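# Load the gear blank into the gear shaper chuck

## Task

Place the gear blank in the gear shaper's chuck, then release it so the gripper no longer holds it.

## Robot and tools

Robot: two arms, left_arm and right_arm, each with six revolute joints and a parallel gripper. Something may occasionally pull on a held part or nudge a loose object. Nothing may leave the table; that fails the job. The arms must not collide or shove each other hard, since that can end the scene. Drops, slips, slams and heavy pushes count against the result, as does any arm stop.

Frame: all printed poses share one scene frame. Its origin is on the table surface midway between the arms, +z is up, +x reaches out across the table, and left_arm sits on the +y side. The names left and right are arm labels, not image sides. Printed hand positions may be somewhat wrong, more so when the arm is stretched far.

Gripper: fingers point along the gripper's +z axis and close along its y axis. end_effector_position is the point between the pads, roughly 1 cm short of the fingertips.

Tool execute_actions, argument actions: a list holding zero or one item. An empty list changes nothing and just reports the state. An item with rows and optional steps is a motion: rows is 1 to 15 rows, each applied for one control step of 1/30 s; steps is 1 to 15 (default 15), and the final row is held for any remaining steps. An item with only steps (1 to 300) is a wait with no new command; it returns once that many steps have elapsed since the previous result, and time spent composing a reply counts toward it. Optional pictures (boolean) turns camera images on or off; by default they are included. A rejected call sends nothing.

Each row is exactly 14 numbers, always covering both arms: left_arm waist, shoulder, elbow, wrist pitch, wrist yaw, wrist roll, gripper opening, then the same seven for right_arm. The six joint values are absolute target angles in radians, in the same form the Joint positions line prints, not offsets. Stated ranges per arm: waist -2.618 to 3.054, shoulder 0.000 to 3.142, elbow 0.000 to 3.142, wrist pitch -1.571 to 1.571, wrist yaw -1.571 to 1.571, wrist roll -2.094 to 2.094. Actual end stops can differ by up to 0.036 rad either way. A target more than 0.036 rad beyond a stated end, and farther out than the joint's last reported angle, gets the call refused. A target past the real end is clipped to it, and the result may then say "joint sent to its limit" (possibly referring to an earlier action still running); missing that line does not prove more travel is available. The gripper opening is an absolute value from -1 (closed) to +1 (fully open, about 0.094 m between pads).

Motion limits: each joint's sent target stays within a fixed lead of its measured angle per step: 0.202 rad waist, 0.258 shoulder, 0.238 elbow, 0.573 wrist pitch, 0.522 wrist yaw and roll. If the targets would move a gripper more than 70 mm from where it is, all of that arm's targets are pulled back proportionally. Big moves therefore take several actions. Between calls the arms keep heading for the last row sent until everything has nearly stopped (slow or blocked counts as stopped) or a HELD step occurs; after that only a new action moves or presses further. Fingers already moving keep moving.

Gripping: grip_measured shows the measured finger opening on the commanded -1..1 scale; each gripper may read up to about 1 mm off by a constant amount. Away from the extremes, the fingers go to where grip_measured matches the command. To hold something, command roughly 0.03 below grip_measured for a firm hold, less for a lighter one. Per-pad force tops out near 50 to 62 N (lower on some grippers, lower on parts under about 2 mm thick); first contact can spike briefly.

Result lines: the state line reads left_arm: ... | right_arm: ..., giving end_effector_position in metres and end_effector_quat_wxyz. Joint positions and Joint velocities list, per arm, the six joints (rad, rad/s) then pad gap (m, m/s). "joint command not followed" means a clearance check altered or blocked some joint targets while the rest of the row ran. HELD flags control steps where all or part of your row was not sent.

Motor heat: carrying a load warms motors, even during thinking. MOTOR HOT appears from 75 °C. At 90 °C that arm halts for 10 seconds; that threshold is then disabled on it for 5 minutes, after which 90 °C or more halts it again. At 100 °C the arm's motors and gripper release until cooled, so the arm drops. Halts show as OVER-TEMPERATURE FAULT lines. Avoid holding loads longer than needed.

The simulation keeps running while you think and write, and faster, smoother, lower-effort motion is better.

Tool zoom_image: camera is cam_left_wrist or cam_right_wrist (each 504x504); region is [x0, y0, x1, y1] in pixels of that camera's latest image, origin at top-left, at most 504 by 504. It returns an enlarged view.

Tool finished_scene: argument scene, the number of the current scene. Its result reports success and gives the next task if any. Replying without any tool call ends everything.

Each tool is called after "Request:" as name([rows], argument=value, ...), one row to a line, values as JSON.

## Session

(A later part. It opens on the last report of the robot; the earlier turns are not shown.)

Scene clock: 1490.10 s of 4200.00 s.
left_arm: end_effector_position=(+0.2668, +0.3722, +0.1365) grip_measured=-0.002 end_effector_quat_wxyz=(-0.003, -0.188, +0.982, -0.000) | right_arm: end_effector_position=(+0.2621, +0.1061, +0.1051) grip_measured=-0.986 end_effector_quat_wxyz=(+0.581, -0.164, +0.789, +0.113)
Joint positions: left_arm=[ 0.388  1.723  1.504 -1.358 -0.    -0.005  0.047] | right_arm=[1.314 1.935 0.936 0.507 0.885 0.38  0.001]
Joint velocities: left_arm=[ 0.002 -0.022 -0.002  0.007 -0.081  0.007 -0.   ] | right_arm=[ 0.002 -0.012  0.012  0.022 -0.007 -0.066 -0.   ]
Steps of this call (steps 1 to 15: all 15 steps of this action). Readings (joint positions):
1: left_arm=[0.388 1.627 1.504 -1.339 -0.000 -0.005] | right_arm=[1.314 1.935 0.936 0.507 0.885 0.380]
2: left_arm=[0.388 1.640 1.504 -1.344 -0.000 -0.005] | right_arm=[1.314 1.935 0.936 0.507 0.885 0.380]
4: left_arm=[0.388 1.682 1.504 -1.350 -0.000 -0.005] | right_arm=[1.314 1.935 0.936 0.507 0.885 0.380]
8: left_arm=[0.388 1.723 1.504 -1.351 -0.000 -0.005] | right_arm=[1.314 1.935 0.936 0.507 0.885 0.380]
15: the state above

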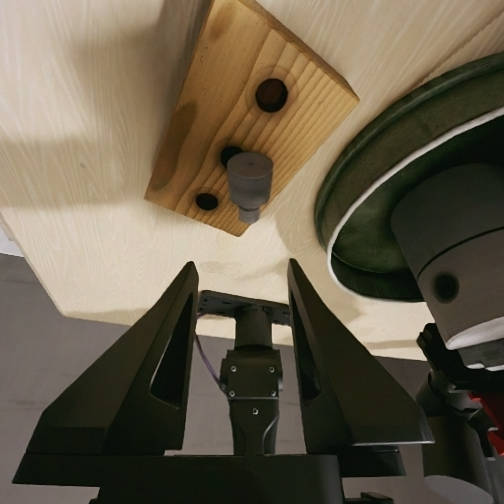

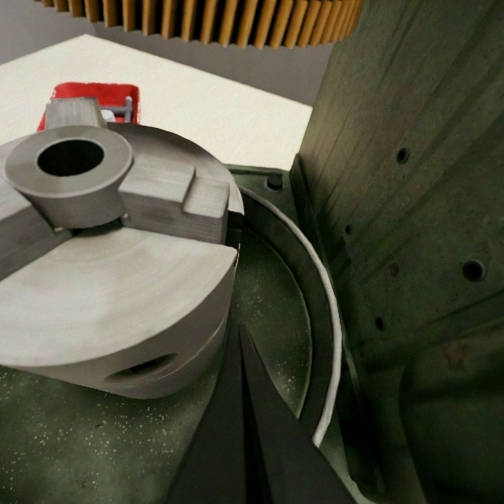

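Request:
execute_actions([
  {"rows":[[0.37,1.72,1.47,-1.33,0,0,0,1.32,1.935,0.96,0.49,0.9,0.39,-1],[0.365,1.72,1.44,-1.30,0,0,0,1.32,1.935,0.96,0.49,0.9,0.39,-1],[0.365,1.72,1.41,-1.27,0,0,0,1.32,1.935,0.96,0.49,0.9,0.39,-1],[0.365,1.72,1.38,-1.23,0,0,0,1.32,1.935,0.96,0.49,0.9,0.39,-1],[0.365,1.72,1.36,-1.19,0,0,0,1.32,1.935,0.96,0.49,0.9,0.39,-1]]},
])

Scene clock: 1499.80 s of 4200.00 s.
left_arm: end_effector_position=(+0.2706, +0.3676, +0.1029) grip_measured=-0.002 end_effector_quat_wxyz=(+0.004, -0.179, +0.984, +0.001) | right_arm: end_effector_position=(+0.2621, +0.1061, +0.1051) grip_measured=-0.986 end_effector_quat_wxyz=(+0.581, -0.164, +0.789, +0.113)
Joint positions: left_arm=[ 0.37   1.723  1.371 -1.211 -0.    -0.005  0.047] | right_arm=[1.314 1.935 0.936 0.507 0.885 0.38  0.001]
Joint velocities: left_arm=[-0.017 -0.002 -0.002  0.051  0.007 -0.007  0.   ] | right_arm=[-0.002  0.007 -0.002 -0.051  0.007  0.037 -0.   ]
Steps of this call (steps 1 to 15: the robot went on to your last target; steps 16 to 90: nothing new was sent; then 6.20 s passed at rest; steps 91 to 105: all 15 steps of this action). Readings (joint positions):
91: left_arm=[0.387 1.723 1.503 -1.357 -0.000 -0.005] | right_arm=[1.314 1.935 0.936 0.507 0.885 0.380]
92: left_arm=[0.384 1.723 1.495 -1.347 -0.000 -0.005] | right_arm=[1.314 1.935 0.936 0.507 0.885 0.380]
94: left_arm=[0.376 1.723 1.458 -1.311 -0.000 -0.005] | right_arm=[1.314 1.935 0.936 0.507 0.885 0.380]
98: left_arm=[0.370 1.723 1.375 -1.251 -0.000 -0.005] | right_arm=[1.314 1.935 0.936 0.507 0.885 0.380]
105: the state above

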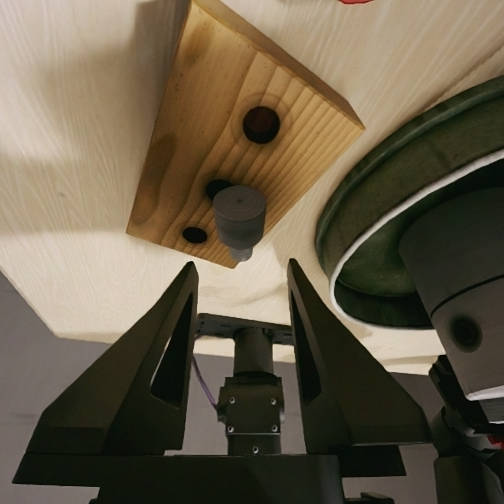

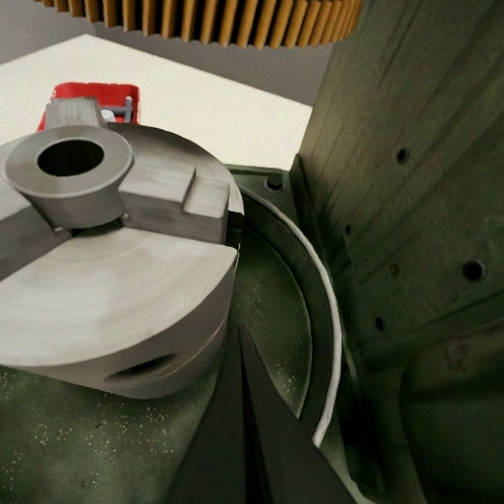

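Request:
execute_actions([
  {"rows":[[0.365,1.725,1.34,-1.17,0,0,0,1.32,1.935,0.96,0.49,0.9,0.39,-1],[0.365,1.73,1.32,-1.15,0,0,0,1.32,1.935,0.96,0.49,0.9,0.39,-1],[0.365,1.735,1.30,-1.13,0,0,0,1.32,1.935,0.96,0.49,0.9,0.39,-1],[0.365,1.74,1.29,-1.11,0,0,0,1.32,1.935,0.96,0.49,0.9,0.39,-1]]},
])

Scene clock: 1504.70 s of 4200.00 s.
left_arm: end_effector_position=(+0.2736, +0.3687, +0.0869) grip_measured=-0.002 end_effector_quat_wxyz=(+0.015, -0.179, +0.984, +0.003) | right_arm: end_effector_position=(+0.2621, +0.1061, +0.1051) grip_measured=-0.986 end_effector_quat_wxyz=(+0.581, -0.164, +0.789, +0.113)
Joint positions: left_arm=[ 0.37   1.723  1.306 -1.124 -0.    -0.005  0.047] | right_arm=[1.314 1.935 0.936 0.507 0.885 0.38  0.001]
Joint velocities: left_arm=[-0.012 -0.022 -0.007  0.037  0.095 -0.11   0.   ] | right_arm=[-0.002 -0.002 -0.002  0.007 -0.022 -0.051 -0.001]
Steps of this call (steps 1 to 30: the robot went on to your last target; steps 31 to 90: nothing new was sent; then 1.40 s passed at rest; steps 91 to 105: all 15 steps of this action). Readings (joint positions):
91: left_arm=[0.370 1.723 1.371 -1.198 -0.000 -0.005] | right_arm=[1.314 1.935 0.936 0.507 0.885 0.380]
92: left_arm=[0.370 1.723 1.367 -1.190 -0.000 -0.005] | right_arm=[1.314 1.935 0.936 0.507 0.885 0.380]
94: left_arm=[0.370 1.723 1.344 -1.163 -0.000 -0.005] | right_arm=[1.314 1.935 0.936 0.507 0.885 0.380]
98: left_arm=[0.370 1.723 1.307 -1.143 -0.000 -0.005] | right_arm=[1.314 1.935 0.936 0.507 0.885 0.380]
105: the state above

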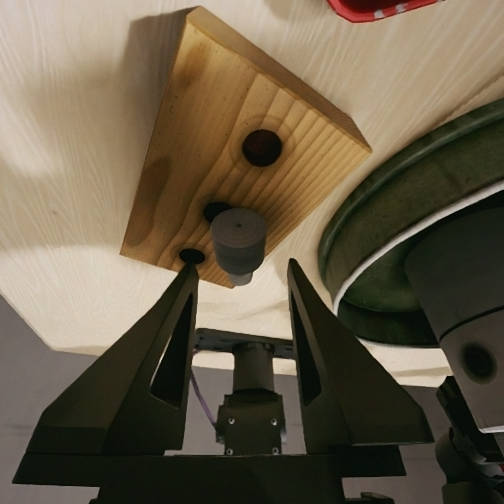

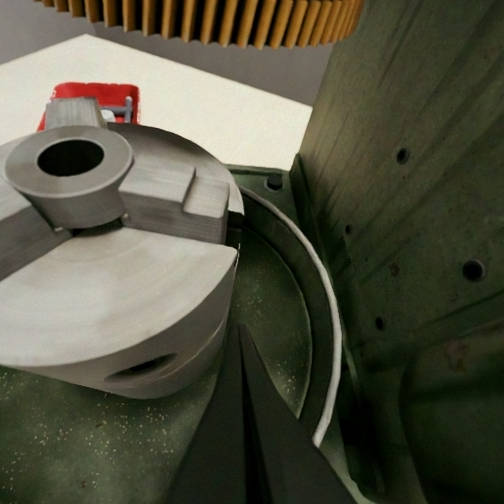

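Request:
execute_actions([
  {"rows":[[0.365,1.75,1.28,-1.11,0,0,0,1.32,1.935,0.96,0.49,0.9,0.39,-1],[0.365,1.76,1.275,-1.11,0,0,0,1.32,1.935,0.96,0.49,0.9,0.39,-1],[0.365,1.765,1.27,-1.11,0,0,0,1.32,1.935,0.96,0.49,0.9,0.39,-1]]},
])

Scene clock: 1508.10 s of 4200.00 s.
left_arm: end_effector_position=(+0.2694, +0.3672, +0.0737) grip_measured=-0.002 end_effector_quat_wxyz=(-0.005, -0.179, +0.984, -0.001) | right_arm: end_effector_position=(+0.2621, +0.1061, +0.1051) grip_measured=-0.986 end_effector_quat_wxyz=(+0.581, -0.164, +0.789, +0.113)
Joint positions: left_arm=[ 0.37   1.753  1.289 -1.116 -0.    -0.005  0.047] | right_arm=[1.314 1.935 0.936 0.507 0.885 0.38  0.001]
Joint velocities: left_arm=[-0.002 -0.017 -0.007  0.022 -0.051  0.007  0.001] | right_arm=[-0.002 -0.022 -0.012  0.022  0.007 -0.095 -0.001]
Steps of this call (steps 1 to 15: the robot went on to your last target; steps 16 to 87: nothing new was sent; steps 88 to 102: all 15 steps of this action). Readings (joint positions):
88: left_arm=[0.370 1.723 1.306 -1.120 -0.000 -0.005] | right_arm=[1.314 1.935 0.936 0.507 0.885 0.380]
89: left_arm=[0.370 1.726 1.306 -1.120 -0.000 -0.005] | right_arm=[1.314 1.935 0.936 0.507 0.885 0.380]
91: left_arm=[0.370 1.735 1.306 -1.118 -0.000 -0.005] | right_arm=[1.314 1.935 0.936 0.507 0.885 0.380]
95: left_arm=[0.370 1.751 1.291 -1.116 -0.000 -0.005] | right_arm=[1.314 1.935 0.936 0.507 0.885 0.380]
102: the state above

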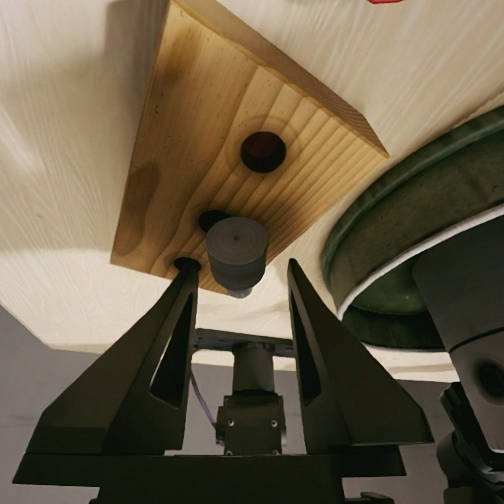

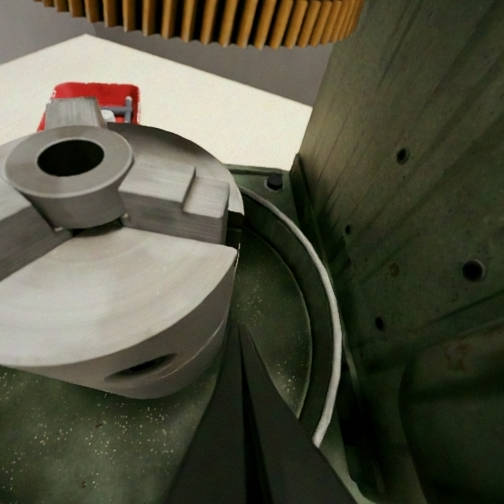

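Request:
execute_actions([
  {"rows":[[0.365,1.77,1.265,-1.09,0,0,0,1.32,1.935,0.96,0.49,0.9,0.39,-1],[0.365,1.775,1.26,-1.08,0,0,0,1.32,1.935,0.96,0.49,0.9,0.39,-1],[0.365,1.78,1.252,-1.065,0,0,0,1.32,1.935,0.96,0.49,0.9,0.39,-1]]},
])

Scene clock: 1517.63 s of 4200.00 s.
left_arm: end_effector_position=(+0.2734, +0.3687, +0.0662) grip_measured=-0.002 end_effector_quat_wxyz=(+0.001, -0.179, +0.984, +0.000) | right_arm: end_effector_position=(+0.2621, +0.1061, +0.1051) grip_measured=-0.986 end_effector_quat_wxyz=(+0.581, -0.164, +0.789, +0.113)
Joint positions: left_arm=[ 0.37   1.766  1.273 -1.077 -0.    -0.005  0.047] | right_arm=[1.314 1.935 0.936 0.507 0.885 0.38  0.001]
Joint velocities: left_arm=[ 0.002  0.012  0.012 -0.022  0.051  0.022  0.   ] | right_arm=[-0.002  0.002  0.007 -0.051 -0.022 -0.051 -0.001]
Steps of this call (steps 1 to 15: the robot went on to your last target; steps 16 to 90: nothing new was sent; then 6.03 s passed at rest; steps 91 to 105: all 15 steps of this action). Readings (joint positions):
91: left_arm=[0.370 1.753 1.289 -1.114 -0.000 -0.005] | right_arm=[1.314 1.935 0.936 0.507 0.885 0.380]
92: left_arm=[0.370 1.753 1.289 -1.111 -0.000 -0.005] | right_arm=[1.314 1.935 0.936 0.507 0.885 0.380]
94: left_arm=[0.370 1.753 1.284 -1.097 -0.000 -0.005] | right_arm=[1.314 1.935 0.936 0.507 0.885 0.380]
98: left_arm=[0.370 1.763 1.275 -1.083 -0.000 -0.005] | right_arm=[1.314 1.935 0.936 0.507 0.885 0.380]
105: the state above

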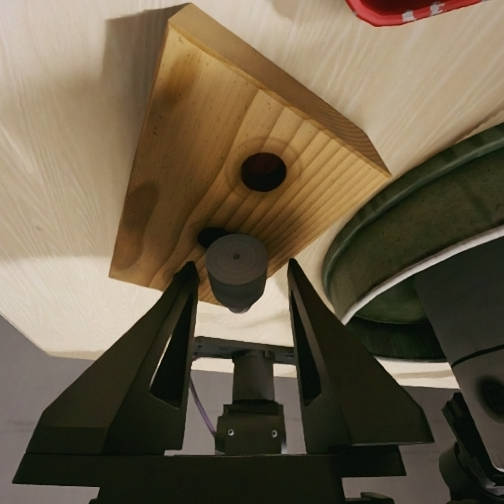

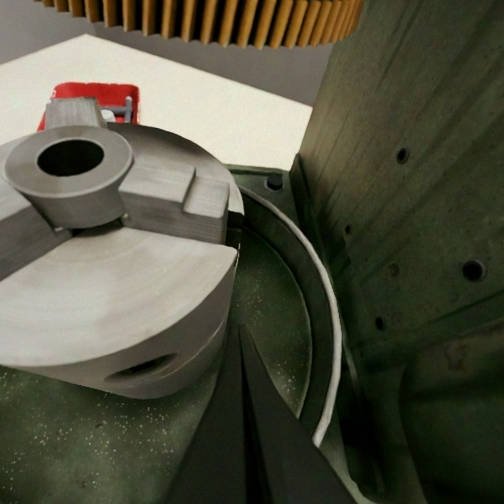

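Down 5 mm more.

Request:
execute_actions([
  {"rows":[[0.365,1.78,1.24,-1.055,0,0,0,1.32,1.935,0.96,0.49,0.9,0.39,-1],[0.365,1.782,1.232,-1.045,0,0,0,1.32,1.935,0.96,0.49,0.9,0.39,-1]]},
])

Scene clock: 1521.13 s of 4200.00 s.
left_arm: end_effector_position=(+0.2723, +0.3683, +0.0612) grip_measured=-0.002 end_effector_quat_wxyz=(+0.001, -0.179, +0.984, +0.000) | right_arm: end_effector_position=(+0.2621, +0.1061, +0.1051) grip_measured=-0.986 end_effector_quat_wxyz=(+0.581, -0.164, +0.789, +0.113)
Joint positions: left_arm=[ 0.37   1.766  1.253 -1.056 -0.    -0.005  0.047] | right_arm=[1.314 1.935 0.936 0.507 0.885 0.38  0.001]
Joint velocities: left_arm=[ 0.012 -0.007 -0.017  0.022  0.007 -0.022 -0.   ] | right_arm=[-0.022 -0.002  0.012 -0.081  0.022  0.051 -0.   ]
Steps of this call (steps 1 to 15: the robot went on to your last target; steps 16 to 90: nothing new was sent; steps 91 to 105: all 15 steps of this action). Readings (joint positions):
91: left_arm=[0.370 1.766 1.273 -1.074 -0.000 -0.005] | right_arm=[1.314 1.935 0.936 0.507 0.885 0.380]
92: left_arm=[0.370 1.766 1.270 -1.070 -0.000 -0.005] | right_arm=[1.314 1.935 0.936 0.507 0.885 0.380]
94: left_arm=[0.370 1.766 1.261 -1.062 -0.000 -0.005] | right_arm=[1.314 1.935 0.936 0.507 0.885 0.380]
98: left_arm=[0.370 1.766 1.253 -1.060 -0.000 -0.005] | right_arm=[1.314 1.935 0.936 0.507 0.885 0.380]
105: the state above

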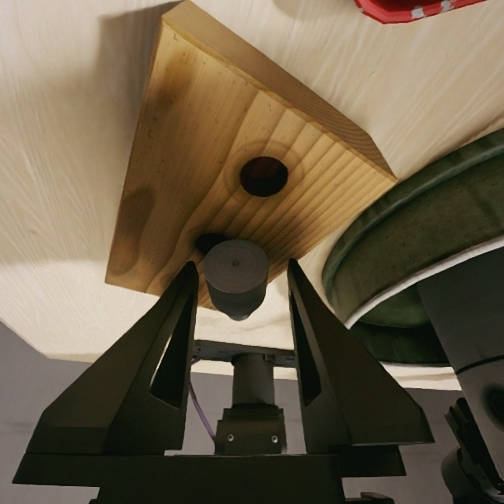

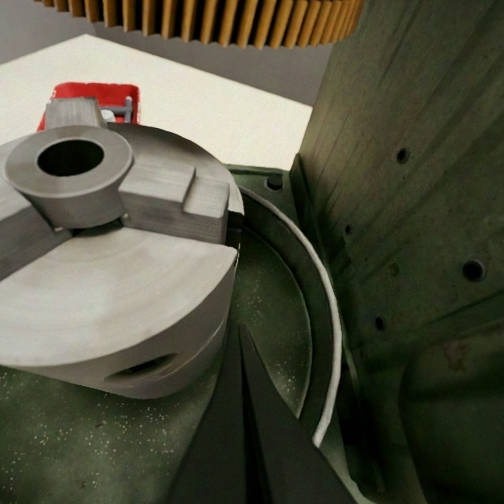

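Request:
execute_actions([
  {"rows":[[0.365,1.782,1.232,-1.045,0,0,-0.1,1.32,1.935,0.96,0.49,0.9,0.39,-1],[0.365,1.782,1.232,-1.045,0,0,-0.15,1.32,1.935,0.96,0.49,0.9,0.39,-1],[0.365,1.782,1.232,-1.045,0,0,-0.2,1.32,1.935,0.96,0.49,0.9,0.39,-1],[0.365,1.782,1.232,-1.045,0,0,-0.24,1.32,1.935,0.96,0.49,0.9,0.39,-1],[0.365,1.782,1.232,-1.045,0,0,-0.27,1.32,1.935,0.96,0.49,0.9,0.39,-1],[0.365,1.782,1.232,-1.045,0,0,-0.3,1.32,1.935,0.96,0.49,0.9,0.39,-1],[0.365,1.782,1.232,-1.045,0,0,-0.33,1.32,1.935,0.96,0.49,0.9,0.39,-1],[0.365,1.782,1.232,-1.045,0,0,-0.36,1.32,1.935,0.96,0.49,0.9,0.39,-1],[0.365,1.782,1.232,-1.045,0,0,-0.39,1.32,1.935,0.96,0.49,0.9,0.39,-1],[0.365,1.782,1.232,-1.045,0,0,-0.42,1.32,1.935,0.96,0.49,0.9,0.39,-1],[0.365,1.782,1.232,-1.045,0,0,-0.46,1.32,1.935,0.96,0.49,0.9,0.39,-1]]},
])

Request:
execute_actions([
  {"rows":[[0.365,1.78,1.28,-1.06,0,0,-0.46,1.32,1.935,0.96,0.49,0.9,0.39,-1],[0.365,1.77,1.31,-1.08,0,0,-0.46,1.32,1.935,0.96,0.49,0.9,0.39,-1],[0.365,1.76,1.34,-1.1,0,0,-0.46,1.32,1.935,0.96,0.49,0.9,0.39,-1],[0.365,1.74,1.38,-1.13,0,0,-0.46,1.32,1.935,0.96,0.49,0.9,0.39,-1],[0.365,1.72,1.42,-1.16,0,0,-0.46,1.32,1.935,0.96,0.49,0.9,0.39,-1],[0.365,1.7,1.46,-1.2,0,0,-0.46,1.32,1.935,0.96,0.49,0.9,0.39,-1],[0.365,1.65,1.5,-1.2,0,0,-0.46,1.32,1.935,0.96,0.49,0.9,0.39,-1]]},
])

Scene clock: 1539.13 s of 4200.00 s.
left_arm: end_effector_position=(+0.2726, +0.3683, +0.0612) grip_measured=-0.407 end_effector_quat_wxyz=(+0.002, -0.179, +0.984, +0.000) | right_arm: end_effector_position=(+0.2621, +0.1061, +0.1051) grip_measured=-0.986 end_effector_quat_wxyz=(+0.581, -0.164, +0.789, +0.113)
Joint positions: left_arm=[ 0.37   1.766  1.253 -1.055 -0.    -0.005  0.028] | right_arm=[1.314 1.935 0.936 0.507 0.885 0.38  0.001]
Joint velocities: left_arm=[-0.007  0.017  0.002 -0.007 -0.066 -0.037  0.   ] | right_arm=[ 0.002 -0.007 -0.007 -0.007  0.007 -0.007 -0.   ]
Steps of this call (steps 1 to 15: the robot went on to your last target; steps 16 to 90: nothing new was sent; then 14.50 s passed at rest; steps 91 to 105: all 15 steps of this action). Readings (joint positions):
91: left_arm=[0.370 1.766 1.253 -1.055 -0.000 -0.005] | right_arm=[1.314 1.935 0.936 0.507 0.885 0.380]
92: left_arm=[0.370 1.766 1.253 -1.055 -0.000 -0.005] | right_arm=[1.314 1.935 0.936 0.507 0.885 0.380]
94: left_arm=[0.370 1.766 1.253 -1.055 -0.000 -0.005] | right_arm=[1.314 1.935 0.936 0.507 0.885 0.380]
98: left_arm=[0.370 1.766 1.253 -1.055 -0.000 -0.005] | right_arm=[1.314 1.935 0.936 0.507 0.885 0.380]
105: the state above

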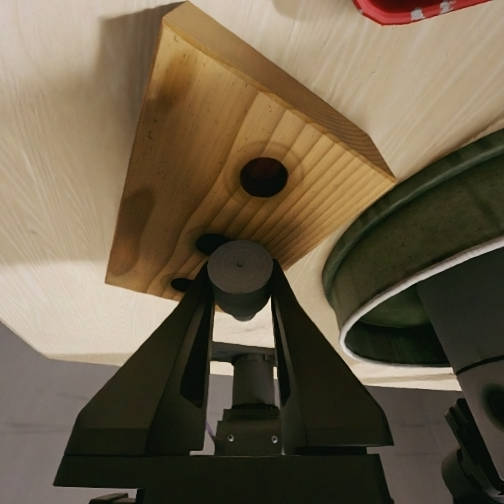

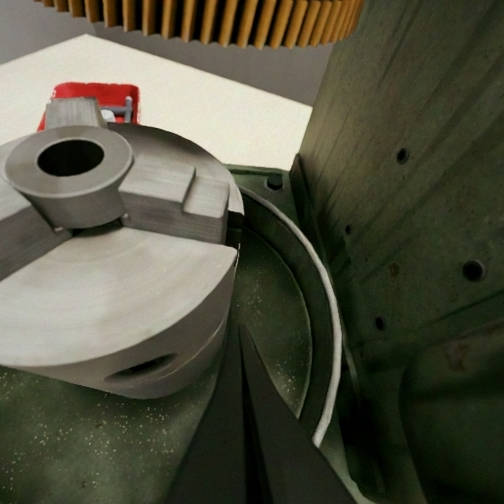

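Scene clock: 1539.63 s of 4200.00 s.
left_arm: end_effector_position=(+0.3090, +0.3818, +0.1636) grip_measured=-0.407 end_effector_quat_wxyz=(+0.126, -0.178, +0.976, +0.022) | right_arm: end_effector_position=(+0.2621, +0.1061, +0.1051) grip_measured=-0.986 end_effector_quat_wxyz=(+0.581, -0.164, +0.789, +0.113)
Joint positions: left_arm=[ 0.37   1.644  1.492 -1.163 -0.    -0.005  0.028] | right_arm=[1.314 1.935 0.936 0.507 0.885 0.38  0.001]
Joint velocities: left_arm=[-0.007 -0.017  0.002 -0.154 -0.081 -0.037 -0.001] | right_arm=[-0.002  0.007 -0.017 -0.007 -0.037 -0.022 -0.002]
Steps of this call (steps 1 to 15: all 15 steps of this action). Readings (joint positions):
1: left_arm=[0.370 1.766 1.253 -1.055 -0.000 -0.005] | right_arm=[1.314 1.935 0.936 0.507 0.885 0.380]
2: left_arm=[0.370 1.766 1.256 -1.059 -0.000 -0.005] | right_arm=[1.314 1.935 0.936 0.507 0.885 0.380]
4: left_arm=[0.370 1.766 1.284 -1.084 -0.000 -0.005] | right_arm=[1.314 1.935 0.936 0.507 0.885 0.380]
8: left_arm=[0.370 1.735 1.412 -1.145 -0.000 -0.005] | right_arm=[1.314 1.935 0.936 0.507 0.885 0.380]
15: the state above

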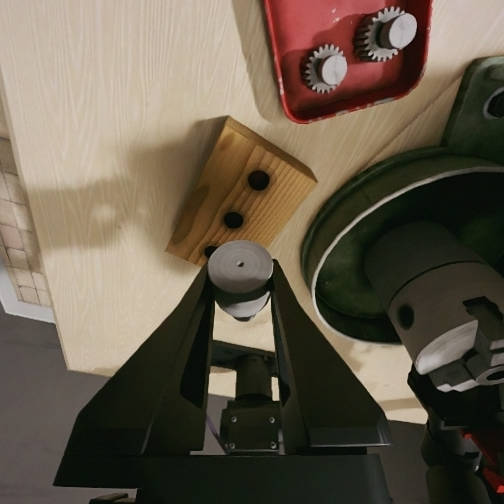

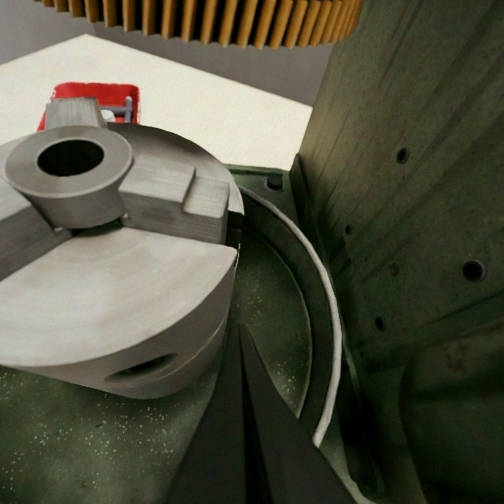

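Request:
execute_actions([
  {"rows":[[0.365,1.3,1.2,-0.6,0,0,-0.46,1.36,1.935,0.96,0.49,0.9,0.39,-1],[0.365,1.3,1.2,-0.6,0,0,-0.46,1.38,1.935,0.96,0.49,0.9,0.39,-1],[0.365,1.3,1.2,-0.6,0,0,-0.46,1.4,1.935,0.96,0.49,0.9,0.39,-1],[0.365,1.3,1.2,-0.6,0,0,-0.46,1.42,1.92,0.96,0.49,0.9,0.39,-1],[0.365,1.3,1.2,-0.6,0,0,-0.46,1.44,1.91,0.96,0.49,0.9,0.39,-1],[0.365,1.3,1.2,-0.6,0,0,-0.46,1.46,1.9,0.96,0.49,0.9,0.39,-1]]},
])

Request:
execute_actions([
  {"rows":[[0.365,0.9,0.7,0,0,0,-0.46,1.49,1.89,0.96,0.49,0.9,0.39,-1],[0.365,0.9,0.7,0,0,0,-0.46,1.52,1.88,0.96,0.49,0.9,0.39,-1],[0.365,0.9,0.7,0,0,0,-0.46,1.55,1.87,0.96,0.49,0.9,0.39,-1],[0.365,0.9,0.7,0,0,0,-0.46,1.58,1.86,0.96,0.49,0.9,0.39,-1],[0.365,0.9,0.7,0,0,0,-0.46,1.61,1.85,0.96,0.49,0.9,0.39,-1],[0.365,0.9,0.7,0,0,0,-0.46,1.64,1.84,0.96,0.49,0.9,0.39,-1]]},
])

Scene clock: 1551.47 s of 4200.00 s.
left_arm: end_effector_position=(+0.3367, +0.3921, +0.2426) grip_measured=-0.407 end_effector_quat_wxyz=(+0.399, -0.164, +0.899, +0.071) | right_arm: end_effector_position=(+0.1963, +0.1368, +0.1107) grip_measured=-0.986 end_effector_quat_wxyz=(+0.573, -0.220, +0.773, +0.160)
Joint positions: left_arm=[ 0.37   1.299  1.203 -0.64  -0.    -0.005  0.028] | right_arm=[1.467 1.923 0.936 0.505 0.888 0.381 0.001]
Joint velocities: left_arm=[-0.017  0.002  0.002  0.066 -0.007 -0.037 -0.001] | right_arm=[-0.002 -0.002  0.017 -0.081 -0.051  0.022 -0.002]
Steps of this call (steps 1 to 30: the robot went on to your last target; steps 31 to 90: nothing new was sent; then 8.33 s passed at rest; steps 91 to 105: all 15 steps of this action). Readings (joint positions):
91: left_arm=[0.370 1.607 1.436 -1.103 -0.000 -0.005] | right_arm=[1.318 1.935 0.936 0.507 0.886 0.380]
92: left_arm=[0.370 1.541 1.342 -0.978 -0.000 -0.005] | right_arm=[1.327 1.935 0.936 0.507 0.890 0.381]
94: left_arm=[0.370 1.408 1.225 -0.866 -0.000 -0.005] | right_arm=[1.363 1.935 0.936 0.507 0.892 0.381]
98: left_arm=[0.370 1.301 1.203 -0.730 -0.000 -0.005] | right_arm=[1.452 1.930 0.936 0.505 0.890 0.381]
105: the state above

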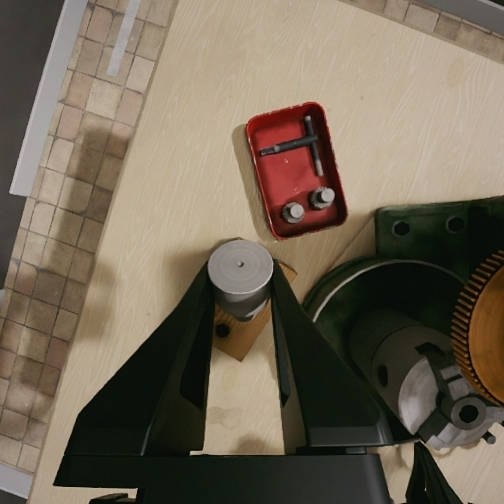

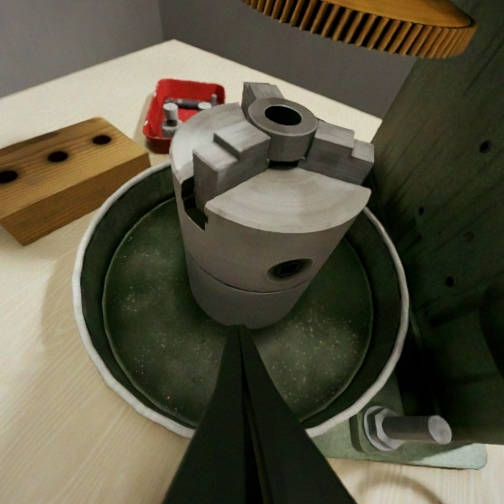

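Scene clock: 1551.97 s of 4200.00 s.
left_arm: end_effector_position=(+0.3042, +0.3800, +0.2722) grip_measured=-0.407 end_effector_quat_wxyz=(+0.600, -0.142, +0.780, +0.106) | right_arm: end_effector_position=(+0.1130, +0.1594, +0.1388) grip_measured=-0.986 end_effector_quat_wxyz=(+0.562, -0.271, +0.745, +0.235)
Joint positions: left_arm=[ 0.37   0.9    0.702 -0.061 -0.    -0.005  0.028] | right_arm=[1.648 1.855 0.936 0.498 0.888 0.381 0.001]
Joint velocities: left_arm=[-0.012 -0.007 -0.007  0.286 -0.022 -0.022 -0.   ] | right_arm=[-0.037 -0.007 -0.022  0.007 -0.007  0.037 -0.   ]
Steps of this call (steps 1 to 15: all 15 steps of this action). Readings (joint positions):
1: left_arm=[0.370 1.263 1.149 -0.545 -0.000 -0.005] | right_arm=[1.469 1.923 0.936 0.505 0.888 0.381]
2: left_arm=[0.370 1.198 1.059 -0.423 -0.000 -0.005] | right_arm=[1.474 1.920 0.936 0.504 0.890 0.381]
4: left_arm=[0.370 1.034 0.886 -0.268 -0.000 -0.005] | right_arm=[1.507 1.909 0.936 0.498 0.893 0.381]
8: left_arm=[0.370 0.898 0.724 -0.135 -0.000 -0.005] | right_arm=[1.625 1.868 0.936 0.497 0.891 0.381]
15: the state above

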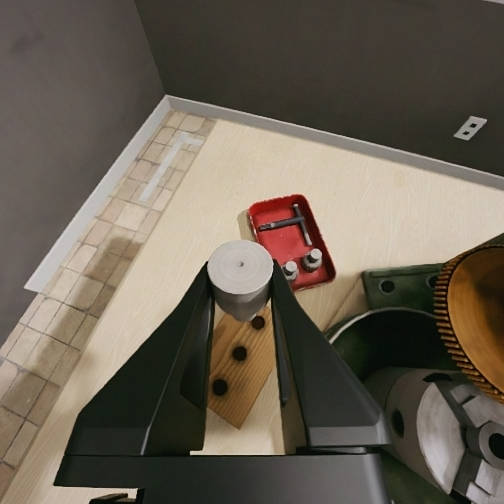

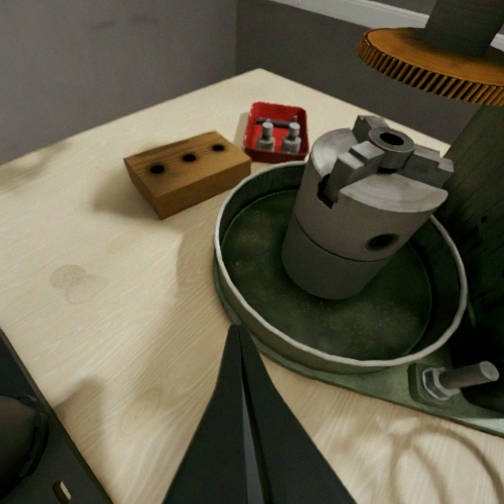

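Request:
execute_actions([
  {"rows":[[0.365,0.6,0.3,0.34,0,0,-0.46,1.6,1.5,0.65,0.75,0.9,0.2,-1]]},
], pictures=false)

Request:
execute_actions([
  {"rows":[[0.365,0.5,0.12,0.42,0,0,-0.46,1.5,1.14,0.23,0.95,0.5,0,-1]]},
], pictures=false)

Request:
execute_actions([
  {"rows":[[0.2,0.5,0.12,0.42,0,0,-0.46,1.5,1.14,0.23,0.95,0.5,0,-1],[0.15,0.5,0.12,0.42,0,0,-0.46,1.5,1.14,0.23,0.95,0.5,0,-1],[0.1,0.5,0.12,0.42,0,0,-0.46,1.5,1.14,0.23,0.95,0.5,0,-1],[0.05,0.5,0.12,0.42,0,0,-0.46,1.5,1.14,0.23,0.95,0.5,0,-1],[0.0,0.5,0.12,0.42,0,0,-0.46,1.5,1.14,0.23,0.95,0.5,0,-1]]},
])

Scene clock: 1560.77 s of 4200.00 s.
left_arm: end_effector_position=(+0.2617, +0.3643, +0.2417) grip_measured=-0.407 end_effector_quat_wxyz=(+0.686, -0.129, +0.706, +0.121) | right_arm: end_effector_position=(+0.1405, +0.0871, +0.2201) grip_measured=-0.986 end_effector_quat_wxyz=(+0.621, -0.214, +0.698, +0.286)
Joint positions: left_arm=[ 0.37   0.606  0.288  0.287 -0.    -0.005  0.028] | right_arm=[1.601 1.499 0.658 0.736 0.898 0.217 0.001]
Joint velocities: left_arm=[-0.022  0.007 -0.017  0.168 -0.066  0.051 -0.002] | right_arm=[-0.007 -0.022  0.007  0.037  0.007 -0.139 -0.   ]
Steps of this call (steps 1 to 30: the robot went on to your last target; steps 31 to 90: nothing new was sent; then 5.30 s passed at rest; steps 91 to 105: all 15 steps of this action). Readings (joint positions):
91: left_arm=[0.370 0.868 0.658 0.032 -0.000 -0.005] | right_arm=[1.644 1.828 0.899 0.535 0.872 0.354]
92: left_arm=[0.370 0.795 0.579 0.103 -0.000 -0.005] | right_arm=[1.639 1.766 0.823 0.569 0.867 0.327]
94: left_arm=[0.370 0.647 0.428 0.200 -0.000 -0.005] | right_arm=[1.620 1.620 0.697 0.607 0.877 0.287]
98: left_arm=[0.370 0.606 0.299 0.247 -0.000 -0.005] | right_arm=[1.601 1.502 0.658 0.705 0.898 0.243]
105: the state above

Scene clock: 1561.27 s of 4200.00 s.
left_arm: end_effector_position=(+0.2483, +0.3593, +0.1999) grip_measured=-0.407 end_effector_quat_wxyz=(+0.685, -0.129, +0.707, +0.121) | right_arm: end_effector_position=(+0.1264, +0.0189, +0.2064) grip_measured=-0.986 end_effector_quat_wxyz=(+0.620, -0.331, +0.618, +0.353)
Joint positions: left_arm=[ 0.37   0.525  0.113  0.38  -0.    -0.005  0.028] | right_arm=[1.502 1.142 0.231 0.93  0.523 0.016 0.001]
Joint velocities: left_arm=[-0.007 -0.002 -0.007  0.007  0.037  0.022 -0.003] | right_arm=[-0.002 -0.002  0.002  0.037 -0.11   0.022 -0.   ]
Steps of this call (steps 1 to 15: all 15 steps of this action). Readings (joint positions):
1: left_arm=[0.370 0.593 0.265 0.319 -0.000 -0.005] | right_arm=[1.585 1.466 0.618 0.767 0.817 0.181]
2: left_arm=[0.370 0.563 0.226 0.352 -0.000 -0.005] | right_arm=[1.561 1.391 0.539 0.797 0.741 0.144]
4: left_arm=[0.370 0.527 0.159 0.372 -0.000 -0.005] | right_arm=[1.515 1.221 0.371 0.861 0.664 0.096]
8: left_arm=[0.370 0.525 0.113 0.361 -0.000 -0.005] | right_arm=[1.502 1.142 0.236 0.912 0.583 0.046]
15: the state above

Scene clock: 1561.77 s of 4200.00 s.
left_arm: end_effector_position=(+0.2666, +0.2546, +0.2009) grip_measured=-0.407 end_effector_quat_wxyz=(+0.697, +0.005, +0.717, -0.008) | right_arm: end_effector_position=(+0.1243, +0.0202, +0.2080) grip_measured=-0.986 end_effector_quat_wxyz=(+0.620, -0.335, +0.613, +0.357)
Joint positions: left_arm=[ 0.004  0.525  0.113  0.384  0.008 -0.004  0.028] | right_arm=[1.502 1.142 0.231 0.937 0.508 0.009 0.001]
Joint velocities: left_arm=[ 0.012  0.022  0.002 -0.066  0.051 -0.007 -0.   ] | right_arm=[ 0.012  0.007  0.007 -0.007  0.022 -0.007  0.   ]
Steps of this call (steps 1 to 15: all 15 steps of this action). Readings (joint positions):
1: left_arm=[0.339 0.525 0.113 0.381 -0.019 -0.005] | right_arm=[1.502 1.142 0.231 0.932 0.519 0.015]
2: left_arm=[0.277 0.525 0.113 0.381 -0.025 -0.005] | right_arm=[1.502 1.142 0.231 0.933 0.517 0.014]
4: left_arm=[0.144 0.525 0.113 0.382 -0.016 -0.005] | right_arm=[1.502 1.142 0.231 0.935 0.514 0.012]
8: left_arm=[0.007 0.525 0.113 0.383 0.008 -0.004] | right_arm=[1.502 1.142 0.231 0.936 0.510 0.010]
15: the state above

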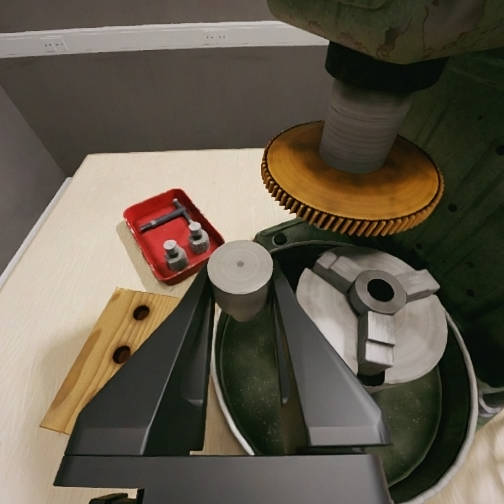

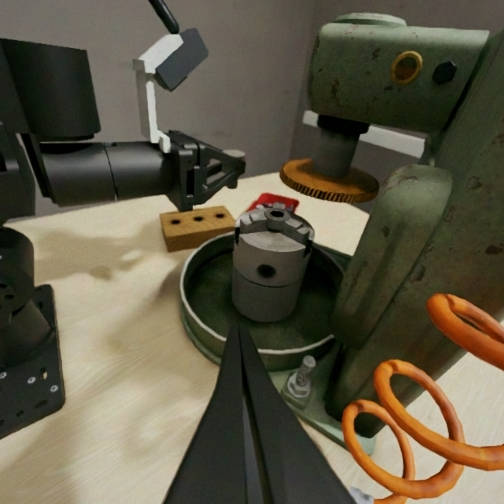

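Request:
execute_actions([
  {"rows":[[-0.02,0.5,0.12,0.46,0,0,-0.46,1.5,1.14,0.23,0.95,0.5,0,-1],[-0.04,0.5,0.12,0.46,0,0,-0.46,1.5,1.14,0.23,0.95,0.5,0,-1],[-0.07,0.5,0.12,0.46,0,0,-0.46,1.5,1.14,0.23,0.95,0.5,0,-1],[-0.1,0.5,0.12,0.46,0,0,-0.46,1.5,1.14,0.23,0.95,0.5,0,-1],[-0.13,0.5,0.12,0.46,0,0,-0.46,1.5,1.14,0.23,0.95,0.5,0,-1],[-0.16,0.5,0.12,0.46,0,0,-0.46,1.5,1.14,0.23,0.95,0.5,0,-1],[-0.19,0.5,0.12,0.46,0,0,-0.46,1.5,1.14,0.23,0.95,0.5,0,-1],[-0.22,0.5,0.12,0.46,0,0,-0.46,1.5,1.14,0.23,0.95,0.5,0,-1],[-0.25,0.5,0.12,0.46,0,0,-0.46,1.5,1.14,0.23,0.95,0.5,0,-1],[-0.27,0.5,0.12,0.46,0,0,-0.46,1.5,1.14,0.23,0.95,0.5,0,-1],[-0.285,0.5,0.12,0.46,0,0,-0.46,1.5,1.14,0.23,0.95,0.5,0,-1]]},
])

Request:
zoom_image(camera="cam_right_wrist", region=[200, 130, 340, 250])

Scene clock: 1572.43 s of 4200.00 s.
left_arm: end_effector_position=(+0.2545, +0.1748, +0.2105) grip_measured=-0.407 end_effector_quat_wxyz=(+0.703, +0.103, +0.696, -0.107) | right_arm: end_effector_position=(+0.1241, +0.0203, +0.2080) grip_measured=-0.986 end_effector_quat_wxyz=(+0.620, -0.335, +0.613, +0.357)
Joint positions: left_arm=[-0.279  0.525  0.113  0.423  0.003 -0.004  0.028] | right_arm=[1.502 1.142 0.231 0.937 0.508 0.009 0.001]
Joint velocities: left_arm=[-0.007 -0.007 -0.002 -0.007  0.007 -0.007  0.   ] | right_arm=[ 0.007 -0.002 -0.007 -0.051  0.007  0.095  0.   ]
Steps of this call (steps 1 to 15: the robot went on to your last target; steps 16 to 90: nothing new was sent; then 7.17 s passed at rest; steps 91 to 105: all 15 steps of this action). Readings (joint positions):
91: left_arm=[0.001 0.525 0.113 0.387 0.005 -0.004] | right_arm=[1.502 1.142 0.231 0.937 0.508 0.009]
92: left_arm=[-0.008 0.525 0.113 0.392 0.003 -0.004] | right_arm=[1.502 1.142 0.231 0.937 0.508 0.009]
94: left_arm=[-0.048 0.525 0.113 0.405 -0.001 -0.004] | right_arm=[1.502 1.142 0.231 0.937 0.508 0.009]
98: left_arm=[-0.166 0.525 0.113 0.418 -0.002 -0.004] | right_arm=[1.502 1.142 0.231 0.937 0.508 0.009]
105: the state above

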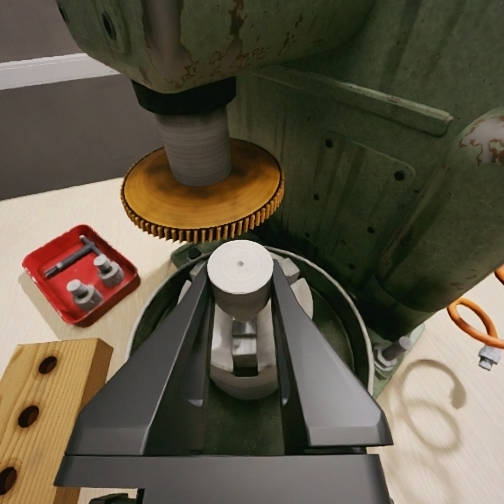

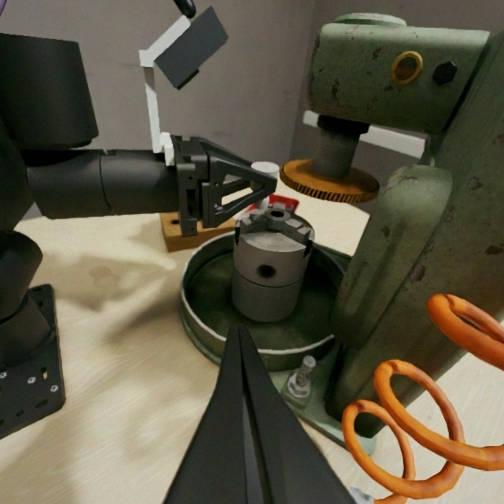

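Region (200, 130, 340, 250) of cam_right_wrist's 504x504 image, scaled by 3.600, with more detail than that image has; it fills the top 432 rows of this view, and the rest is white.

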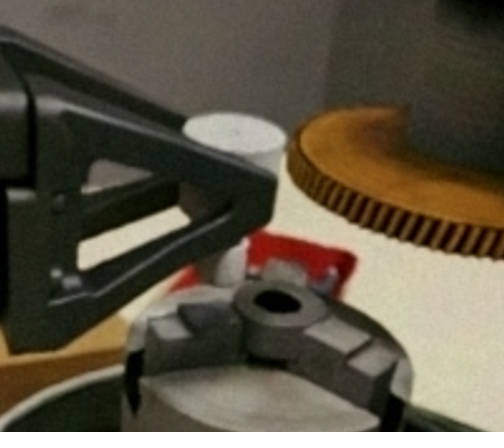

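Request:
execute_actions([
  {"rows":[[-0.285,0.56,0.13,0.49,0,0,-0.46,1.5,1.14,0.23,0.95,0.5,0,-1],[-0.285,0.59,0.13,0.52,0,0,-0.46,1.5,1.14,0.23,0.95,0.5,0,-1],[-0.285,0.62,0.135,0.55,0,0,-0.46,1.5,1.14,0.23,0.95,0.5,0,-1],[-0.285,0.65,0.135,0.58,0,0,-0.46,1.5,1.14,0.23,0.95,0.5,0,-1],[-0.285,0.68,0.14,0.61,0,0,-0.46,1.5,1.14,0.23,0.95,0.5,0,-1],[-0.285,0.71,0.14,0.635,0,0,-0.46,1.5,1.14,0.23,0.95,0.5,0,-1],[-0.285,0.74,0.145,0.66,0,0,-0.46,1.5,1.14,0.23,0.95,0.5,0,-1],[-0.285,0.77,0.145,0.685,0,0,-0.46,1.5,1.14,0.23,0.95,0.5,0,-1],[-0.285,0.8,0.15,0.70,0,0,-0.46,1.5,1.14,0.23,0.95,0.5,0,-1]]},
])

Request:
zoom_image(camera="cam_right_wrist", region=[200, 130, 340, 250])

Scene clock: 1587.70 s of 4200.00 s.
left_arm: end_effector_position=(+0.2771, +0.1680, +0.1989) grip_measured=-0.407 end_effector_quat_wxyz=(+0.695, +0.103, +0.703, -0.105) | right_arm: end_effector_position=(+0.1241, +0.0203, +0.2080) grip_measured=-0.986 end_effector_quat_wxyz=(+0.620, -0.335, +0.613, +0.357)
Joint positions: left_arm=[-0.279  0.79   0.122  0.657  0.003 -0.004  0.028] | right_arm=[1.502 1.142 0.231 0.937 0.508 0.009 0.001]
Joint velocities: left_arm=[ 0.002  0.046  0.007  0.081 -0.037 -0.022  0.001] | right_arm=[-0.017  0.017 -0.002 -0.037 -0.022 -0.022 -0.001]
Steps of this call (steps 1 to 15: the robot went on to your last target; steps 16 to 90: nothing new was sent; then 11.77 s passed at rest; steps 91 to 105: all 15 steps of this action). Readings (joint positions):
91: left_arm=[-0.279 0.530 0.113 0.429 0.003 -0.004] | right_arm=[1.502 1.142 0.231 0.937 0.508 0.009]
92: left_arm=[-0.279 0.543 0.113 0.442 0.003 -0.004] | right_arm=[1.502 1.142 0.231 0.937 0.508 0.009]
94: left_arm=[-0.279 0.591 0.113 0.480 0.003 -0.004] | right_arm=[1.502 1.142 0.231 0.937 0.508 0.009]
98: left_arm=[-0.279 0.711 0.115 0.576 0.003 -0.004] | right_arm=[1.502 1.142 0.231 0.937 0.508 0.009]
105: the state above

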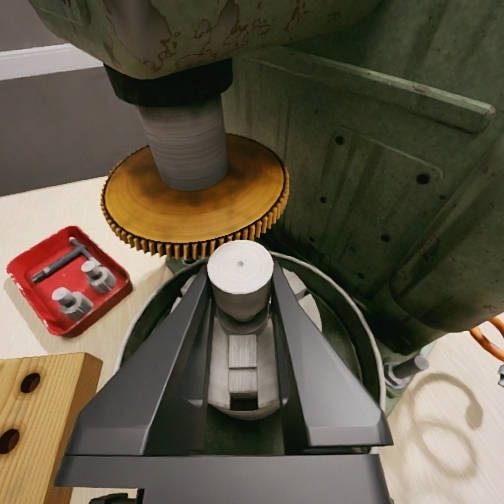

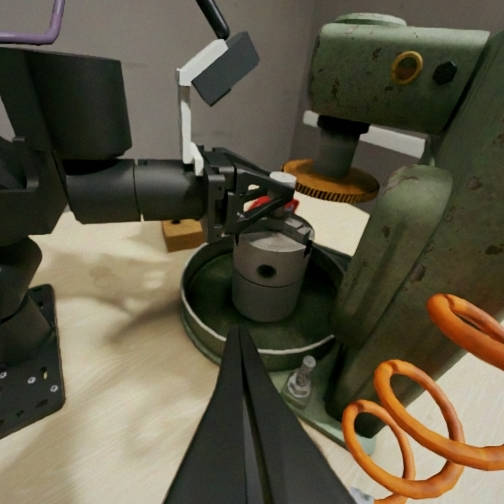

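Region (200, 130, 340, 250) of cam_right_wrist's 504x504 image, scaled by 3.600, with more detail than that image has; it fills the top 432 rows of this view, and the rest is white.

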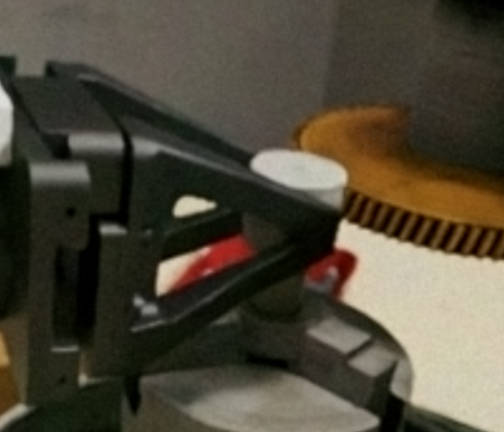

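Request:
execute_actions([
  {"rows":[[-0.285,0.805,0.125,0.715,0,0,-0.46,1.5,1.14,0.23,0.95,0.5,0,-1],[-0.285,0.81,0.12,0.73,0,0,-0.46,1.5,1.14,0.23,0.95,0.5,0,-1],[-0.285,0.815,0.112,0.745,0,0,-0.46,1.5,1.14,0.23,0.95,0.5,0,-1]]},
])

Request:
zoom_image(camera="cam_right_wrist", region=[200, 130, 340, 250])

Scene clock: 1601.70 s of 4200.00 s.
left_arm: end_effector_position=(+0.2783, +0.1677, +0.2067) grip_measured=-0.407 end_effector_quat_wxyz=(+0.707, +0.102, +0.691, -0.107) | right_arm: end_effector_position=(+0.1241, +0.0203, +0.2080) grip_measured=-0.986 end_effector_quat_wxyz=(+0.620, -0.335, +0.613, +0.357)
Joint positions: left_arm=[-0.279  0.805  0.122  0.707  0.003 -0.004  0.028] | right_arm=[1.502 1.142 0.231 0.937 0.508 0.009 0.001]
Joint velocities: left_arm=[-0.002 -0.007  0.022  0.081 -0.022  0.022 -0.001] | right_arm=[-0.022  0.002 -0.007 -0.051 -0.081  0.095  0.   ]
Steps of this call (steps 1 to 15: the robot went on to your last target; steps 16 to 90: nothing new was sent; then 10.50 s passed at rest; steps 91 to 105: all 15 steps of this action). Readings (joint positions):
91: left_arm=[-0.279 0.790 0.122 0.665 0.003 -0.004] | right_arm=[1.502 1.142 0.231 0.937 0.508 0.009]
92: left_arm=[-0.279 0.792 0.122 0.670 0.003 -0.004] | right_arm=[1.502 1.142 0.231 0.937 0.508 0.009]
94: left_arm=[-0.279 0.800 0.122 0.684 0.003 -0.004] | right_arm=[1.502 1.142 0.231 0.937 0.508 0.009]
98: left_arm=[-0.279 0.805 0.122 0.698 0.003 -0.004] | right_arm=[1.502 1.142 0.231 0.937 0.508 0.009]
105: the state above

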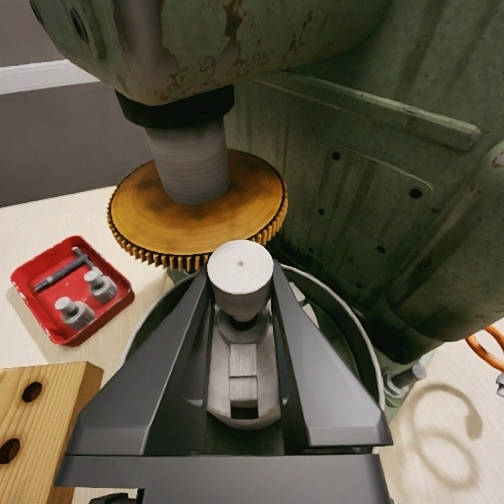

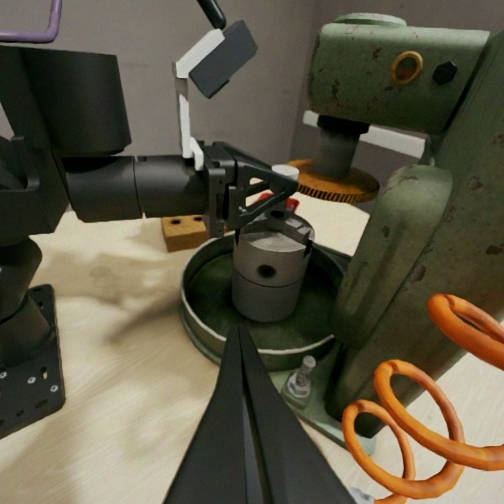

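Region (200, 130, 340, 250) of cam_right_wrist's 504x504 image, scaled by 3.600, with more detail than that image has; it fills the top 432 rows of this view, and the rest is white.

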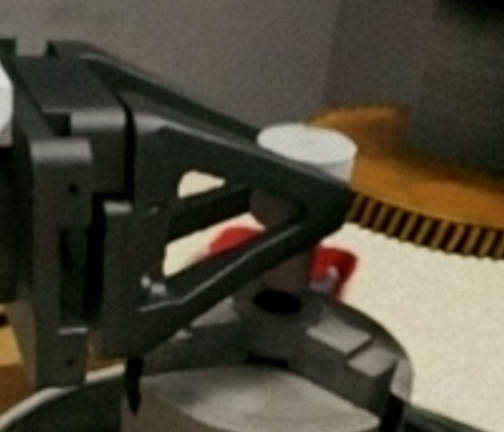

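Request:
execute_actions([
  {"rows":[[-0.285,0.815,0.105,0.745,0,0,-0.46,1.5,1.14,0.23,0.95,0.5,0,-1],[-0.285,0.815,0.1,0.745,0,0,-0.46,1.5,1.14,0.23,0.95,0.5,0,-1],[-0.285,0.815,0.096,0.745,0,0,-0.46,1.5,1.14,0.23,0.95,0.5,0,-1]]},
])

Request:
zoom_image(camera="cam_right_wrist", region=[200, 130, 340, 250])

Scene clock: 1610.57 s of 4200.00 s.
left_arm: end_effector_position=(+0.2767, +0.1681, +0.2009) grip_measured=-0.407 end_effector_quat_wxyz=(+0.704, +0.102, +0.695, -0.107) | right_arm: end_effector_position=(+0.1241, +0.0203, +0.2080) grip_measured=-0.986 end_effector_quat_wxyz=(+0.620, -0.335, +0.613, +0.357)
Joint positions: left_arm=[-0.279  0.805  0.107  0.713  0.003 -0.004  0.028] | right_arm=[1.502 1.142 0.231 0.937 0.508 0.009 0.001]
Joint velocities: left_arm=[-0.017 -0.012 -0.002 -0.139 -0.066  0.022 -0.001] | right_arm=[ 0.002  0.012  0.012 -0.051 -0.022 -0.022  0.001]
Steps of this call (steps 1 to 15: the robot went on to your last target; steps 16 to 90: nothing new was sent; then 5.37 s passed at rest; steps 91 to 105: all 15 steps of this action). Readings (joint positions):
91: left_arm=[-0.279 0.805 0.122 0.709 0.003 -0.004] | right_arm=[1.502 1.142 0.231 0.937 0.508 0.009]
92: left_arm=[-0.279 0.805 0.122 0.709 0.003 -0.004] | right_arm=[1.502 1.142 0.231 0.937 0.508 0.009]
94: left_arm=[-0.279 0.805 0.118 0.713 0.003 -0.004] | right_arm=[1.502 1.142 0.231 0.937 0.508 0.009]
98: left_arm=[-0.279 0.805 0.108 0.713 0.003 -0.004] | right_arm=[1.502 1.142 0.231 0.937 0.508 0.009]
105: the state above

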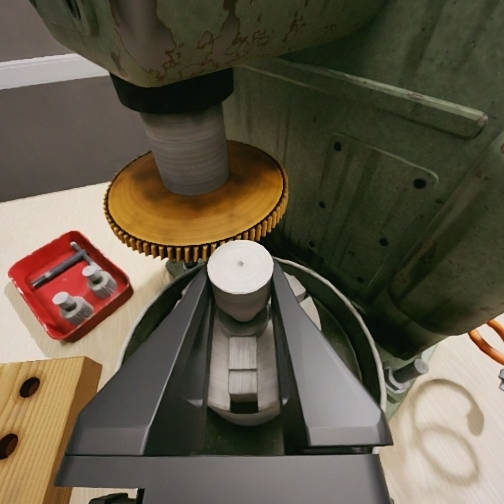

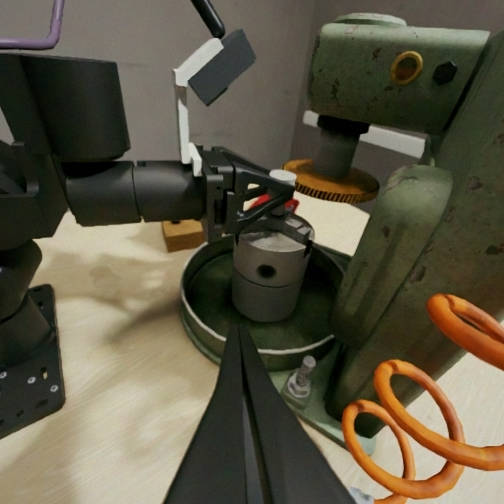

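Region (200, 130, 340, 250) of cam_right_wrist's 504x504 image, scaled by 3.600, with more detail than that image has; it fills the top 432 rows of this view, and the rest is white.

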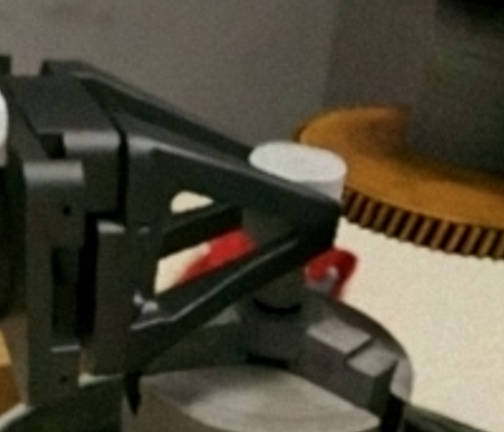

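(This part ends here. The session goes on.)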